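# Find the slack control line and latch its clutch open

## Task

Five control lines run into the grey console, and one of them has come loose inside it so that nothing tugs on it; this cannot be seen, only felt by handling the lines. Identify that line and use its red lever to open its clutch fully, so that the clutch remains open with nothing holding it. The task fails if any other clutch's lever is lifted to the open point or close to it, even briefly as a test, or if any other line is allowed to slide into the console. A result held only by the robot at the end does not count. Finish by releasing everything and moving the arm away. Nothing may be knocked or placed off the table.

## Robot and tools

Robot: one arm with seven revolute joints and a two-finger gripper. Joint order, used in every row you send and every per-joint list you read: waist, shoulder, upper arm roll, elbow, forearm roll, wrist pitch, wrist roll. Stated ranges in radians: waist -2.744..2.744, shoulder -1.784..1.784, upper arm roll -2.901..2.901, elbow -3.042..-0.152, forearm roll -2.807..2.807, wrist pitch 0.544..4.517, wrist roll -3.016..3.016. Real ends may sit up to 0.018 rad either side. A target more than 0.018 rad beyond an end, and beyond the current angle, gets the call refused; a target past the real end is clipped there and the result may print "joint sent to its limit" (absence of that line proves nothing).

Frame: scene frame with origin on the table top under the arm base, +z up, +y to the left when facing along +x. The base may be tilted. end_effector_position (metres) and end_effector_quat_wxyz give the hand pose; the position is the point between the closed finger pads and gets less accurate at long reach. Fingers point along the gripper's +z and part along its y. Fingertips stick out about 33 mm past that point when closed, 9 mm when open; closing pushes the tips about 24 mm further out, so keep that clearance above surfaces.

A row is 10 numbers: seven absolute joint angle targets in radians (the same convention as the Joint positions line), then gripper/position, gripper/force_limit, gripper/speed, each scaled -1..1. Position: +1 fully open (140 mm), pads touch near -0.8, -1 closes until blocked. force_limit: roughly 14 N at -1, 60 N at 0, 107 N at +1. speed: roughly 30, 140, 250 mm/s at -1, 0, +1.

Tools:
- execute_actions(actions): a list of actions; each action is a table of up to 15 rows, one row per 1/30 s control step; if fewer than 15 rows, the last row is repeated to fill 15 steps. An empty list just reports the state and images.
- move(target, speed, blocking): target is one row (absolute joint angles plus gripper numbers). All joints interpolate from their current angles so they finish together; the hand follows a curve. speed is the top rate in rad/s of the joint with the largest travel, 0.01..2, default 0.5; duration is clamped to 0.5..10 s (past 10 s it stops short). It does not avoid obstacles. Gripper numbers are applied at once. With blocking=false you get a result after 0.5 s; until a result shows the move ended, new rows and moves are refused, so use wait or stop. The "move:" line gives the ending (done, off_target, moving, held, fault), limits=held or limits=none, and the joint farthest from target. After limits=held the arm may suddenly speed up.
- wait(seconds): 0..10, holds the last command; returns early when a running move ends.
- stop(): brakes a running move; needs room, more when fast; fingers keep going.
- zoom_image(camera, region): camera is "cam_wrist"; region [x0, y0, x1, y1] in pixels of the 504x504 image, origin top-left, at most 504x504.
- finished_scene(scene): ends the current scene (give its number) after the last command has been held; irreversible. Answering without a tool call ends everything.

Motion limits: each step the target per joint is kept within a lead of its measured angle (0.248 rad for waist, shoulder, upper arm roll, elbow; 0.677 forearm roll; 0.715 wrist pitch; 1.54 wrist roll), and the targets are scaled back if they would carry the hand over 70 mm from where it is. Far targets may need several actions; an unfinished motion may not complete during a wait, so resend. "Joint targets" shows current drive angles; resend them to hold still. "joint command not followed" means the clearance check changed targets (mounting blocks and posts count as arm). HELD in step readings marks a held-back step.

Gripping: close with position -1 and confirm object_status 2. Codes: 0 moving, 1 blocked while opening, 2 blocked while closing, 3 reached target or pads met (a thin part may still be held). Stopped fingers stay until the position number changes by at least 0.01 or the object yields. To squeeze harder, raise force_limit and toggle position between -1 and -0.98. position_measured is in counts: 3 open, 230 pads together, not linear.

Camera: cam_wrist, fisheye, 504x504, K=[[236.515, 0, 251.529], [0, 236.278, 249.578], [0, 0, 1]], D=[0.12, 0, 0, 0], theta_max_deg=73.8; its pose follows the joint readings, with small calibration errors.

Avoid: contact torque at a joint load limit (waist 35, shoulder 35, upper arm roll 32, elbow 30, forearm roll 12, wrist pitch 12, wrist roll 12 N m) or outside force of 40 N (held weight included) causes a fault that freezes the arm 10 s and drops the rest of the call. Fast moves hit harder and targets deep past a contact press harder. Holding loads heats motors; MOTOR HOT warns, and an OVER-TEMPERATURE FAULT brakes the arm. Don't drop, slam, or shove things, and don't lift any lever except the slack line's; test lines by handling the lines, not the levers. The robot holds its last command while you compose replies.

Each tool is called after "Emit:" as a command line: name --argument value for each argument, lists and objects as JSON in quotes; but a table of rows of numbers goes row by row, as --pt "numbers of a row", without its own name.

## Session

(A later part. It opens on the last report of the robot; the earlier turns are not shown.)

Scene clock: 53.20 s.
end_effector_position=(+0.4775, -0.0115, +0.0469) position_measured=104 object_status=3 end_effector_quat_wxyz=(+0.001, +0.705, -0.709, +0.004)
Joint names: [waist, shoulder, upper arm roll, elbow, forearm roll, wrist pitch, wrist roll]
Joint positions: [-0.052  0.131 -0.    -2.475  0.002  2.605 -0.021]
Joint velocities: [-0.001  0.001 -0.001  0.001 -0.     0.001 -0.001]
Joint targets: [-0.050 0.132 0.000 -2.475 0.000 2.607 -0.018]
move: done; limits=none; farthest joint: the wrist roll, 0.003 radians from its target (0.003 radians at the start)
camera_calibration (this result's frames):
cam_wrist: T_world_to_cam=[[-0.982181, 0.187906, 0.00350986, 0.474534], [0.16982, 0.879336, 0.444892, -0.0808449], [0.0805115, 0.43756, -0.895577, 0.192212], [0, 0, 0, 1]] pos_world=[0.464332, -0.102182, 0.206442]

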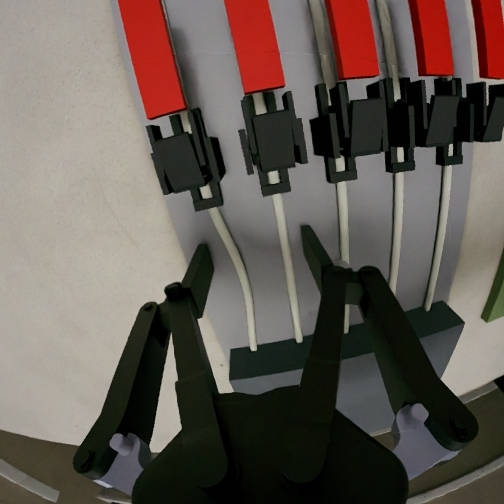

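Emit:
move --target '[-0.05,-0.04,0,-2.44,0,2.40,-0.018,0.2,-1,0]' --speed 0.3

Emit:
move --target '[-0.394,0.1263,0,-2.225,0,2.351,-0.362,-0.3,-1,0]' --speed 0.35

Scene clock: 55.17 s.
end_effector_position=(+0.4780, -0.0107, +0.1238) position_measured=104 object_status=3 end_effector_quat_wxyz=(+0.000, +0.705, -0.709, +0.005)
Joint names: [waist, shoulder, upper arm roll, elbow, forearm roll, wrist pitch, wrist roll]
Joint positions: [-0.052 -0.039 -0.    -2.44   0.002  2.403 -0.021]
Joint velocities: [ 0.001 -0.001  0.     0.     0.    -0.003  0.001]
Joint targets: [-0.050 -0.040 0.000 -2.440 0.000 2.400 -0.018]
move: done; limits=none; farthest joint: the wrist pitch, 0.003 radians from its target (0.205 radians at the start)
camera_calibration (this result's frames):
cam_wrist: T_world_to_cam=[[-0.982244, 0.187604, 0.0013087, 0.474898], [0.168518, 0.879203, 0.445651, -0.115327], [0.0824553, 0.437958, -0.895206, 0.259686], [0, 0, 0, 1]] pos_world=[0.464488, -0.101428, 0.283247]

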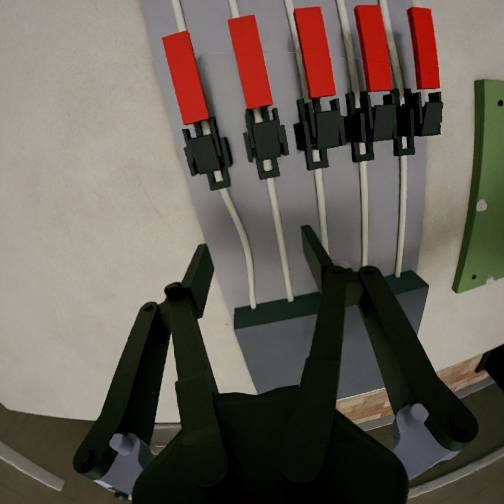

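Scene clock: 57.40 s.
end_effector_position=(+0.5045, -0.1927, +0.1261) position_measured=167 object_status=3 end_effector_quat_wxyz=(+0.000, +0.703, -0.711, +0.005)
Joint names: [waist, shoulder, upper arm roll, elbow, forearm roll, wrist pitch, wrist roll]
Joint positions: [-0.393  0.125 -0.002 -2.226  0.002  2.353 -0.357]
Joint velocities: [ 0.001 -0.    -0.002 -0.001 -0.    -0.    -0.007]
Joint targets: [-0.394 0.126 0.000 -2.225 0.000 2.351 -0.362]
move: done; limits=none; farthest joint: the wrist roll, 0.005 radians from its target (0.341 radians at the start)
camera_calibration (this result's frames):
cam_wrist: T_world_to_cam=[[-0.981054, 0.193733, 0.000336811, 0.535791], [0.173642, 0.878538, 0.444994, 0.0365968], [0.0859143, 0.436621, -0.895534, 0.337325], [0, 0, 0, 1]] pos_world=[0.490304, -0.283235, 0.28562]

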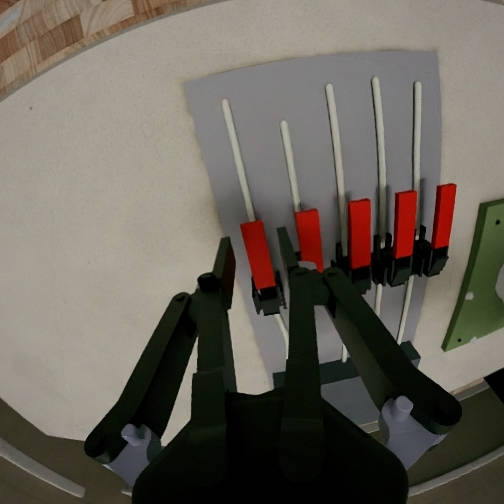

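Emit:
move --target '[-0.394,0.2024,0,-2.249,0,2.451,-0.362,-0.3,-1,0]' --speed 0.12

Emit:
move --target '[-0.394,0.2024,0,-2.249,0,2.451,-0.362,-1,-0.7,-0.5]'

Scene clock: 58.97 s.
end_effector_position=(+0.5040, -0.1929, +0.0840) position_measured=167 object_status=3 end_effector_quat_wxyz=(+0.001, +0.703, -0.711, +0.004)
Joint names: [waist, shoulder, upper arm roll, elbow, forearm roll, wrist pitch, wrist roll]
Joint positions: [-0.393  0.201 -0.002 -2.248  0.002  2.448 -0.359]
Joint velocities: [-0.    -0.    -0.    -0.002  0.001  0.005  0.001]
Joint targets: [-0.394 0.202 0.000 -2.249 0.000 2.451 -0.362]
move: done; limits=none; farthest joint: the wrist pitch, 0.003 radians from its target (0.098 radians at the start)
camera_calibration (this result's frames):
cam_wrist: T_world_to_cam=[[-0.981354, 0.192173, 0.00384132, 0.534877], [0.173751, 0.87838, 0.445262, 0.0554652], [0.0821932, 0.437627, -0.895392, 0.301795], [0, 0, 0, 1]] pos_world=[0.490461, -0.283582, 0.243474]

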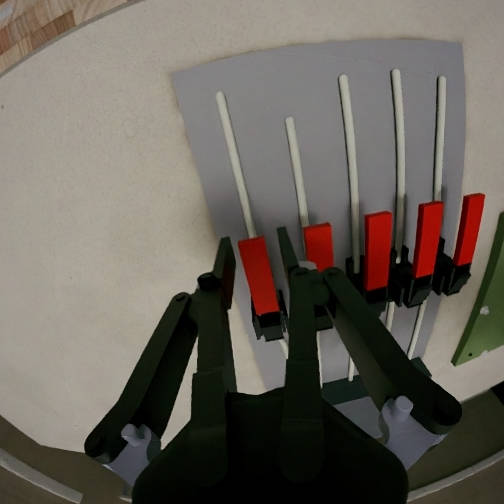

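Scene clock: 59.67 s.
end_effector_position=(+0.5055, -0.1929, +0.0847) position_measured=199 object_status=2 end_effector_quat_wxyz=(+0.001, +0.706, -0.708, +0.005)
Joint names: [waist, shoulder, upper arm roll, elbow, forearm roll, wrist pitch, wrist roll]
Joint positions: [-0.392  0.201 -0.001 -2.247  0.002  2.451 -0.365]
Joint velocities: [-0.    -0.001  0.    -0.002 -0.001  0.001 -0.003]
Joint targets: [-0.394 0.202 0.000 -2.249 0.000 2.451 -0.362]
move: done; limits=none; farthest joint: the wrist roll, 0.003 radians from its target (0.003 radians at the start)
camera_calibration (this result's frames):
cam_wrist: T_world_to_cam=[[-0.982824, 0.184547, 0.000396818, 0.535873], [0.165476, 0.8803, 0.444624, 0.0594859], [0.0817048, 0.437052, -0.895717, 0.302453], [0, 0, 0, 1]] pos_world=[0.492113, -0.283447, 0.244251]

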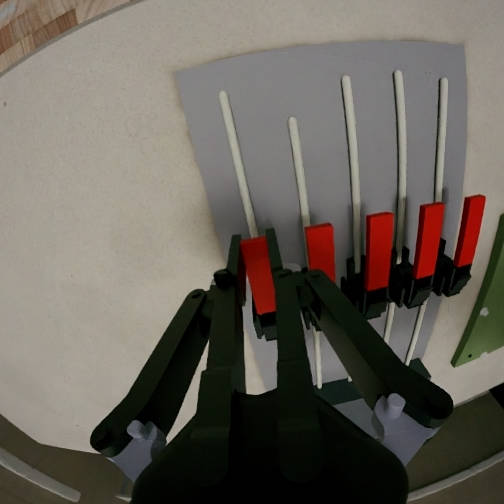

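Emit:
move --target '[-0.376,0.118,0,-2.229,0,2.347,-0.346,-1,-0.7,-0.5]' --speed 0.07

Scene clock: 61.70 s.
end_effector_position=(+0.5049, -0.1786, +0.1214) position_measured=199 object_status=2 end_effector_quat_wxyz=(+0.002, +0.707, -0.708, +0.001)
Joint names: [waist, shoulder, upper arm roll, elbow, forearm roll, wrist pitch, wrist roll]
Joint positions: [-0.373  0.127  0.003 -2.234  0.002  2.353 -0.342]
Joint velocities: [-0.    -0.     0.001  0.001  0.001 -0.002  0.004]
Joint targets: [-0.376 0.118 0.000 -2.229 0.000 2.347 -0.346]
move: done; limits=none; farthest joint: the shoulder, 0.009 radians from its target (0.083 radians at the start)
camera_calibration (this result's frames):
cam_wrist: T_world_to_cam=[[-0.982934, 0.183673, 0.0102179, 0.531346], [0.168823, 0.87861, 0.446702, 0.0284725], [0.0730696, 0.440804, -0.894624, 0.334064], [0, 0, 0, 1]] pos_world=[0.493061, -0.269867, 0.280714]

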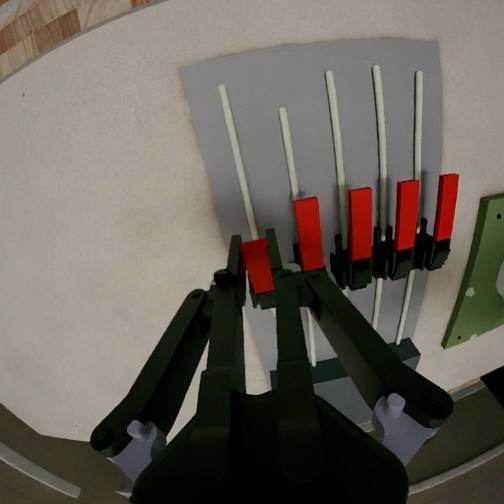

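Emit:
move --target '[-0.317,0.0488,0,-2.243,0,2.292,-0.287,-1,-0.7,-0.5]' --speed 0.06

Scene clock: 63.70 s.
end_effector_position=(+0.5043, -0.1515, +0.1474) position_measured=199 object_status=2 end_effector_quat_wxyz=(+0.002, +0.701, -0.713, +0.002)
Joint names: [waist, shoulder, upper arm roll, elbow, forearm roll, wrist pitch, wrist roll]
Joint positions: [-0.321  0.059 -0.001 -2.246  0.002  2.3   -0.279]
Joint velocities: [ 0.    -0.    -0.001  0.001 -0.     0.001  0.003]
Joint targets: [-0.317 0.049 0.000 -2.243 0.000 2.292 -0.287]
move: off_target; limits=none; farthest joint: the shoulder, 0.011 radians from its target (0.079 radians at the start)
camera_calibration (this result's frames):
cam_wrist: T_world_to_cam=[[-0.979985, 0.1989, 0.00828345, 0.526672], [0.181662, 0.876487, 0.445835, -0.0135527], [0.0814161, 0.438416, -0.895077, 0.340906], [0, 0, 0, 1]] pos_world=[0.490838, -0.242335, 0.306817]

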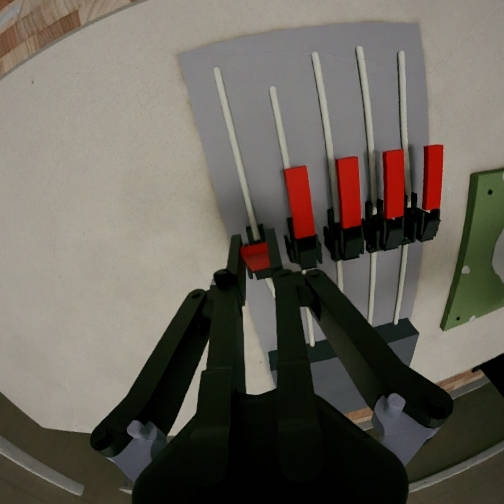

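Emit:
move --target '[-0.243,0.0094,0,-2.27,0,2.279,-0.213,-1,-0.7,-0.5]' --speed 0.06

Scene clock: 65.80 s.
end_effector_position=(+0.5040, -0.1223, +0.1591) position_measured=199 object_status=2 end_effector_quat_wxyz=(+0.003, +0.697, -0.717, +0.006)
Joint names: [waist, shoulder, upper arm roll, elbow, forearm roll, wrist pitch, wrist roll]
Joint positions: [-0.256  0.015 -0.01  -2.27  -0.005  2.286 -0.206]
Joint velocities: [-0.002 -0.    -0.     0.    -0.002  0.001  0.005]
Joint targets: [-0.243 0.009 0.000 -2.270 0.000 2.279 -0.213]
move: off_target; limits=none; farthest joint: the waist, 0.013 radians from its target (0.078 radians at the start)
camera_calibration (this result's frames):
cam_wrist: T_world_to_cam=[[-0.977515, 0.210856, 0.00187571, 0.521735], [0.190093, 0.877342, 0.440608, -0.0475876], [0.091259, 0.431057, -0.897698, 0.33315], [0, 0, 0, 1]] pos_world=[0.488647, -0.211867, 0.319057]

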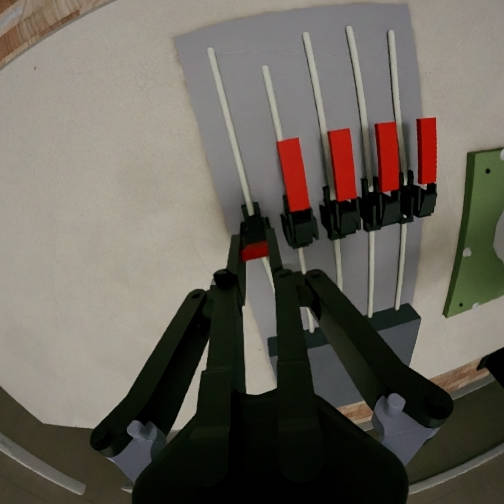

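Emit:
move --target '[-0.22,0.004,0,-2.278,0,2.282,-0.19,-1,-0.7,-0.5]' --speed 0.04

Scene clock: 67.27 s.
end_effector_position=(+0.5041, -0.1128, +0.1607) position_measured=199 object_status=2 end_effector_quat_wxyz=(+0.003, +0.695, -0.718, +0.007)
Joint names: [waist, shoulder, upper arm roll, elbow, forearm roll, wrist pitch, wrist roll]
Joint positions: [-0.234  0.005 -0.013 -2.277 -0.007  2.284 -0.183]
Joint velocities: [-0.001 -0.     0.    -0.001 -0.002  0.001  0.004]
Joint targets: [-0.220 0.004 0.000 -2.278 0.000 2.282 -0.190]
move: off_target; limits=none; farthest joint: the waist, 0.014 radians from its target (0.036 radians at the start)
camera_calibration (this result's frames):
cam_wrist: T_world_to_cam=[[-0.976822, 0.214054, 0.000803586, 0.519924], [0.192647, 0.877485, 0.439211, -0.0576962], [0.0933097, 0.429186, -0.898383, 0.329324], [0, 0, 0, 1]] pos_world=[0.488259, -0.202005, 0.320782]

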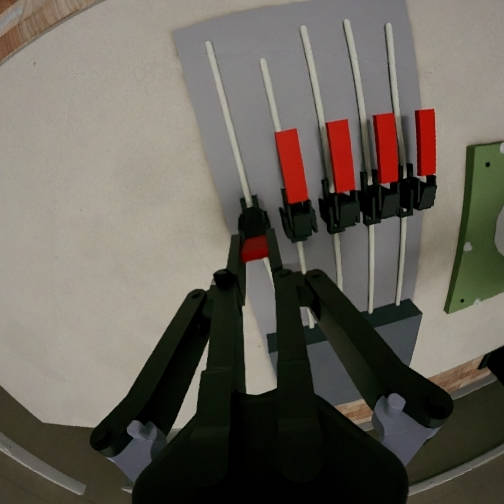

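Still moving.

Emit:
move --target '[-0.185,-0.004,0,-2.289,0,2.285,-0.155,-1,-0.7,-0.5]' --speed 0.04

Scene clock: 69.03 s.
end_effector_position=(+0.5041, -0.0962, +0.1612) position_measured=199 object_status=2 end_effector_quat_wxyz=(+0.004, +0.695, -0.719, +0.007)
Joint names: [waist, shoulder, upper arm roll, elbow, forearm roll, wrist pitch, wrist roll]
Joint positions: [-0.201 -0.005 -0.014 -2.288 -0.01   2.284 -0.147]
Joint velocities: [-0.001 -0.002  0.002  0.    -0.001 -0.     0.005]
Joint targets: [-0.185 -0.004 0.000 -2.289 0.000 2.285 -0.155]
move: off_target; limits=none; farthest joint: the waist, 0.016 radians from its target (0.049 radians at the start)
camera_calibration (this result's frames):
cam_wrist: T_world_to_cam=[[-0.976598, 0.215071, 0.000954015, 0.516342], [0.193791, 0.878028, 0.437621, -0.072803], [0.0932818, 0.427564, -0.899159, 0.322624], [0, 0, 0, 1]] pos_world=[0.488272, -0.185069, 0.321458]

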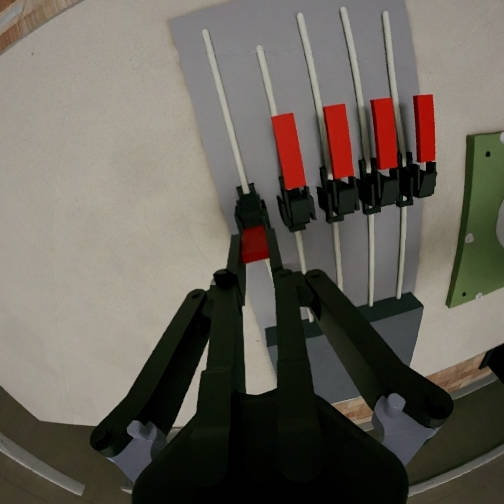

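Emit:
move --target '[-0.15,-0.004,0,-2.299,0,2.295,-0.12,-1,-0.7,-0.5]' --speed 0.04

Scene clock: 70.73 s.
end_effector_position=(+0.5042, -0.0792, +0.1588) position_measured=199 object_status=2 end_effector_quat_wxyz=(+0.005, +0.696, -0.718, +0.007)
Joint names: [waist, shoulder, upper arm roll, elbow, forearm roll, wrist pitch, wrist roll]
Joint positions: [-0.166 -0.008 -0.015 -2.297 -0.012  2.289 -0.115]
Joint velocities: [ 0.001 -0.    -0.001 -0.001 -0.001  0.001  0.006]
Joint targets: [-0.150 -0.004 0.000 -2.299 0.000 2.295 -0.120]
move: off_target; limits=none; farthest joint: the waist, 0.016 radians from its target (0.051 radians at the start)
camera_calibration (this result's frames):
cam_wrist: T_world_to_cam=[[-0.977229, 0.212169, 0.0027342, 0.51261], [0.19213, 0.879314, 0.435766, -0.0854999], [0.090052, 0.426369, -0.900056, 0.314896], [0, 0, 0, 1]] pos_world=[0.489007, -0.16784, 0.31928]

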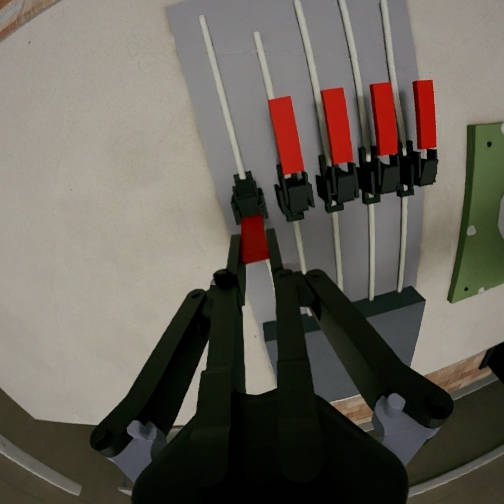

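Emit:
move --target '[-0.113,0.007,0,-2.309,0,2.316,-0.083,-1,-0.7,-0.5]' --speed 0.04

Scene clock: 72.53 s.
end_effector_position=(+0.5045, -0.0592, +0.1522) position_measured=199 object_status=2 end_effector_quat_wxyz=(+0.007, +0.699, -0.715, +0.006)
Joint names: [waist, shoulder, upper arm roll, elbow, forearm roll, wrist pitch, wrist roll]
Joint positions: [-0.128 -0.002 -0.013 -2.308 -0.015  2.302 -0.081]
Joint velocities: [-0.001  0.001 -0.002  0.001  0.001 -0.     0.006]
Joint targets: [-0.113 0.007 0.000 -2.309 0.000 2.316 -0.083]
move: off_target; limits=none; farthest joint: the waist, 0.015 radians from its target (0.053 radians at the start)
camera_calibration (this result's frames):
cam_wrist: T_world_to_cam=[[-0.978701, 0.205203, 0.0060763, 0.508488], [0.187479, 0.881322, 0.433732, -0.0973715], [0.083648, 0.425633, -0.901021, 0.303714], [0, 0, 0, 1]] pos_world=[0.490507, -0.147798, 0.312796]

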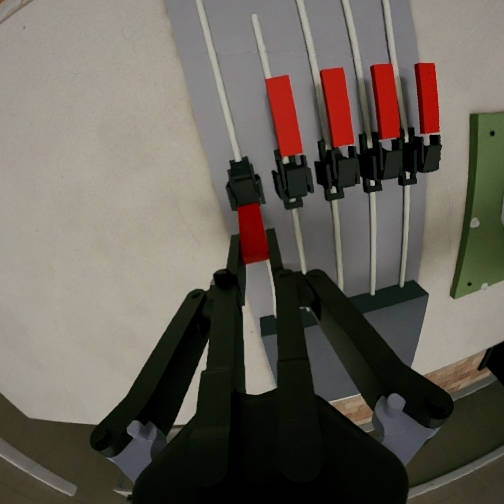

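Emit:
move --target '[-0.083,0.029,0,-2.32,0,2.349,-0.053,-1,-0.7,-0.5]' --speed 0.04

Scene clock: 74.13 s.
end_effector_position=(+0.5047, -0.0370, +0.1381) position_measured=199 object_status=2 end_effector_quat_wxyz=(+0.008, +0.703, -0.711, +0.003)
Joint names: [waist, shoulder, upper arm roll, elbow, forearm roll, wrist pitch, wrist roll]
Joint positions: [-0.091  0.02  -0.008 -2.32  -0.01   2.33  -0.054]
Joint velocities: [-0.     0.001  0.001 -0.     0.001  0.003  0.005]
Joint targets: [-0.083 0.029 0.000 -2.320 0.000 2.349 -0.053]
move: off_target; limits=none; farthest joint: the wrist pitch, 0.019 radians from its target (0.047 radians at the start)
camera_calibration (this result's frames):
cam_wrist: T_world_to_cam=[[-0.981165, 0.192776, 0.0123853, 0.504105], [0.1788, 0.882023, 0.435966, -0.106878], [0.0731199, 0.429969, -0.899878, 0.286903], [0, 0, 0, 1]] pos_world=[0.492742, -0.12627, 0.298529]

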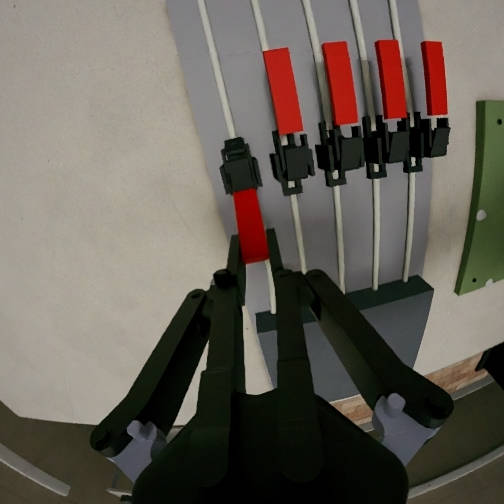

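Emit:
move --target '[-0.061,0.064,0,-2.332,0,2.396,-0.031,-1,-0.7,-0.5]' --speed 0.05

Scene clock: 75.90 s.
end_effector_position=(+0.5049, -0.0184, +0.1176) position_measured=199 object_status=2 end_effector_quat_wxyz=(+0.008, +0.706, -0.708, -0.000)
Joint names: [waist, shoulder, upper arm roll, elbow, forearm roll, wrist pitch, wrist roll]
Joint positions: [-0.063  0.057 -0.001 -2.334 -0.004  2.375 -0.031]
Joint velocities: [-0.001  0.     0.001 -0.001  0.001  0.002  0.004]
Joint targets: [-0.061 0.064 0.000 -2.332 0.000 2.396 -0.031]
move: off_target; limits=none; farthest joint: the wrist pitch, 0.021 radians from its target (0.066 radians at the start)
camera_calibration (this result's frames):
cam_wrist: T_world_to_cam=[[-0.982516, 0.185329, 0.0177614, 0.500888], [0.17418, 0.881312, 0.439261, -0.112387], [0.0657543, 0.434675, -0.898184, 0.264056], [0, 0, 0, 1]] pos_world=[0.494344, -0.108559, 0.277641]

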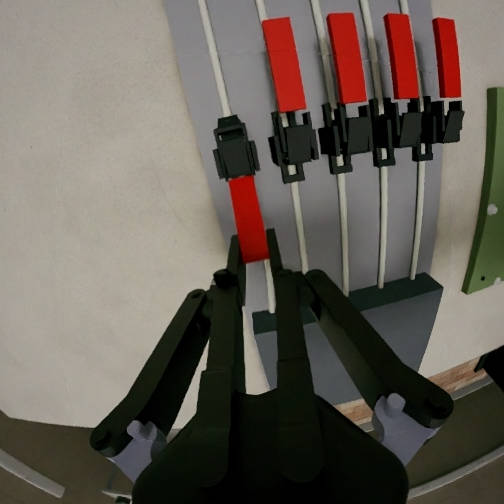

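Emit:
move --target '[-0.047,0.09,0,-2.343,0,2.433,-0.017,-1,-0.7,-0.5]' --speed 0.05

Scene clock: 77.47 s.
end_effector_position=(+0.5051, -0.0100, +0.1024) position_measured=199 object_status=2 end_effector_quat_wxyz=(+0.007, +0.706, -0.708, -0.000)
Joint names: [waist, shoulder, upper arm roll, elbow, forearm roll, wrist pitch, wrist roll]
Joint positions: [-0.048  0.084 -0.    -2.345 -0.003  2.415 -0.016]
Joint velocities: [ 0.001 -0.     0.002 -0.     0.     0.003  0.004]
Joint targets: [-0.047 0.090 0.000 -2.343 0.000 2.433 -0.017]
move: off_target; limits=none; farthest joint: the wrist pitch, 0.018 radians from its target (0.058 radians at the start)
camera_calibration (this result's frames):
cam_wrist: T_world_to_cam=[[-0.982742, 0.1842, 0.0169653, 0.499955], [0.172763, 0.881196, 0.440054, -0.11254], [0.066108, 0.43539, -0.897811, 0.246435], [0, 0, 0, 1]] pos_world=[0.494479, -0.100217, 0.262294]

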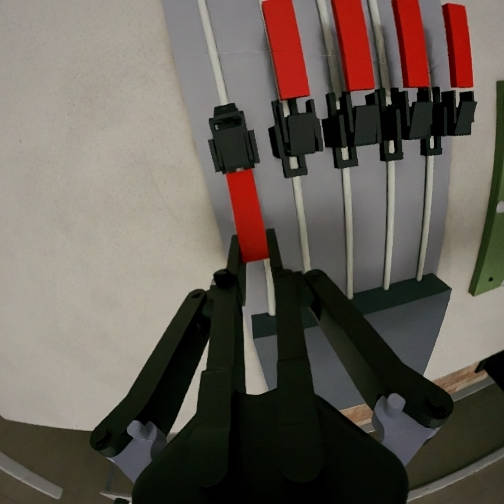

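Emit:
move --target '[-0.039,0.118,0,-2.352,0,2.47,-0.009,-1,-0.7,-0.5]' --speed 0.05

Scene clock: 78.97 s.
end_effector_position=(+0.5053, -0.0048, +0.0873) position_measured=199 object_status=2 end_effector_quat_wxyz=(+0.007, +0.707, -0.708, +0.000)
Joint names: [waist, shoulder, upper arm roll, elbow, forearm roll, wrist pitch, wrist roll]
Joint positions: [-0.038  0.114  0.001 -2.354 -0.002  2.454 -0.008]
Joint velocities: [-0.002  0.002 -0.    -0.003  0.     0.001  0.001]
Joint targets: [-0.039 0.118 0.000 -2.352 0.000 2.470 -0.009]
move: off_target; limits=none; farthest joint: the wrist pitch, 0.016 radians from its target (0.055 radians at the start)
camera_calibration (this result's frames):
cam_wrist: T_world_to_cam=[[-0.982916, 0.18338, 0.015759, 0.499679], [0.171451, 0.881094, 0.44077, -0.109861], [0.0669433, 0.435941, -0.897482, 0.230213], [0, 0, 0, 1]] pos_world=[0.494567, -0.0951927, 0.247161]

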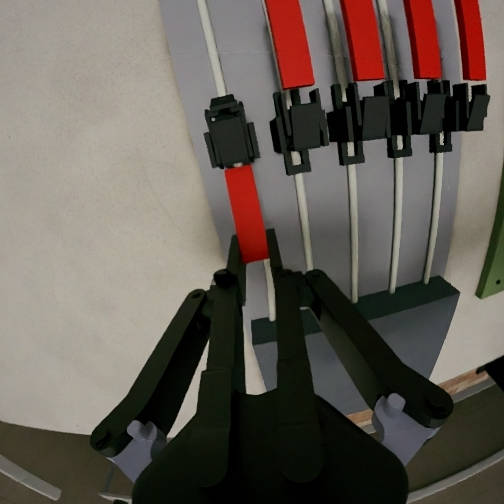

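Emit:
move --target '[-0.034,0.141,0,-2.36,0,2.497,-0.004,-1,-0.7,-0.5]' --speed 0.05

Scene clock: 80.23 s.
end_effector_position=(+0.5054, -0.0027, +0.0755) position_measured=199 object_status=2 end_effector_quat_wxyz=(+0.006, +0.707, -0.708, +0.001)
Joint names: [waist, shoulder, upper arm roll, elbow, forearm roll, wrist pitch, wrist roll]
Joint positions: [-0.034  0.137  0.001 -2.361 -0.002  2.486 -0.003]
Joint velocities: [-0.     0.002  0.002 -0.001 -0.001  0.002  0.001]
Joint targets: [-0.034 0.141 0.000 -2.360 0.000 2.497 -0.004]
move: off_target; limits=none; farthest joint: the wrist pitch, 0.011 radians from its target (0.042 radians at the start)
camera_calibration (this result's frames):
cam_wrist: T_world_to_cam=[[-0.982878, 0.183733, 0.0138725, 0.499756], [0.17092, 0.881031, 0.441103, -0.106346], [0.0688229, 0.435921, -0.897349, 0.217781], [0, 0, 0, 1]] pos_world=[0.494388, -0.0930627, 0.235402]

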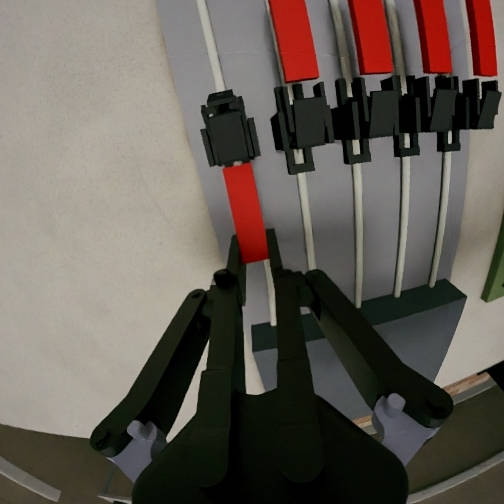

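Emit:
move --target '[-0.033,0.162,0,-2.366,0,2.522,-0.003,-1,-0.7,-0.5]' --speed 0.04

Scene clock: 81.43 s.
end_effector_position=(+0.5057, -0.0022, +0.0686) position_measured=199 object_status=2 end_effector_quat_wxyz=(+0.005, +0.706, -0.708, +0.001)
Joint names: [waist, shoulder, upper arm roll, elbow, forearm roll, wrist pitch, wrist roll]
Joint positions: [-0.033  0.151  0.001 -2.364 -0.002  2.506 -0.001]
Joint velocities: [-0.     0.001 -0.001  0.     0.001  0.001 -0.   ]
Joint targets: [-0.033 0.162 0.000 -2.366 0.000 2.522 -0.003]
move: off_target; limits=none; farthest joint: the wrist pitch, 0.016 radians from its target (0.035 radians at the start)
camera_calibration (this result's frames):
cam_wrist: T_world_to_cam=[[-0.982824, 0.184136, 0.012266, 0.500046], [0.170559, 0.880949, 0.441406, -0.10364], [0.0704731, 0.435916, -0.897224, 0.21049], [0, 0, 0, 1]] pos_world=[0.4943, -0.092531, 0.22847]

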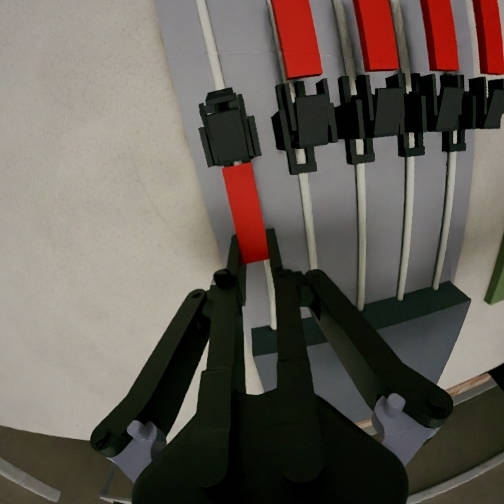

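At the stop. Release and retreat.

Emit:
move --target '[-0.033,0.151,0,-2.364,0,2.506,-0.003,-0.25,-0.7,-0.5]' --speed 0.04

Emit:
move --target '[-0.033,-0.1,0,-2.25,0,2.15,-0.003,-0.25,-0.7,-0.5]' --speed 0.3

Scene clock: 82.27 s.
end_effector_position=(+0.5055, -0.0022, +0.0689) position_measured=160 object_status=3 end_effector_quat_wxyz=(+0.005, +0.706, -0.708, +0.001)
Joint names: [waist, shoulder, upper arm roll, elbow, forearm roll, wrist pitch, wrist roll]
Joint positions: [-0.033  0.151  0.001 -2.364 -0.002  2.505 -0.001]
Joint velocities: [-0.001 -0.     0.    -0.     0.     0.001 -0.   ]
Joint targets: [-0.033 0.151 0.000 -2.364 0.000 2.506 -0.003]
move: done; limits=none; farthest joint: the forearm roll, 0.002 radians from its target (0.002 radians at the start)
camera_calibration (this result's frames):
cam_wrist: T_world_to_cam=[[-0.982808, 0.184203, 0.0125283, 0.499889], [0.170736, 0.880937, 0.44136, -0.103847], [0.070263, 0.435912, -0.897243, 0.210875], [0, 0, 0, 1]] pos_world=[0.494209, -0.0925206, 0.228777]

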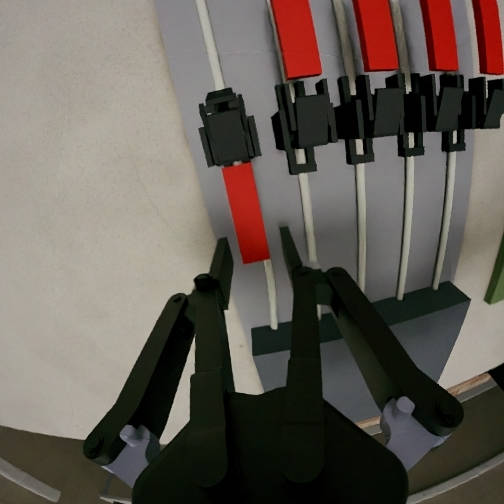

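Scene clock: 84.20 s.
end_effector_position=(+0.5050, -0.0012, +0.2140) position_measured=160 object_status=3 end_effector_quat_wxyz=(+0.001, +0.706, -0.708, +0.006)
Joint names: [waist, shoulder, upper arm roll, elbow, forearm roll, wrist pitch, wrist roll]
Joint positions: [-0.033 -0.1    0.001 -2.25  -0.002  2.153 -0.001]
Joint velocities: [ 0.002 -0.    -0.    -0.001  0.    -0.004  0.   ]
Joint targets: [-0.033 -0.100 0.000 -2.250 0.000 2.150 -0.003]
move: done; limits=none; farthest joint: the wrist pitch, 0.003 radians from its target (0.355 radians at the start)
camera_calibration (this result's frames):
cam_wrist: T_world_to_cam=[[-0.982819, 0.184569, 0.000191676, 0.499981], [0.165573, 0.881206, 0.442788, -0.166354], [0.0815562, 0.435212, -0.896626, 0.334788], [0, 0, 0, 1]] pos_world=[0.491631, -0.0913932, 0.373743]

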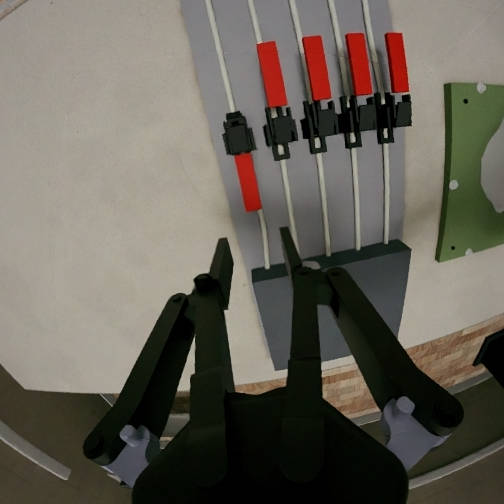

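Emit:
finished_scene --scene 1

The scene is finished: the task was done.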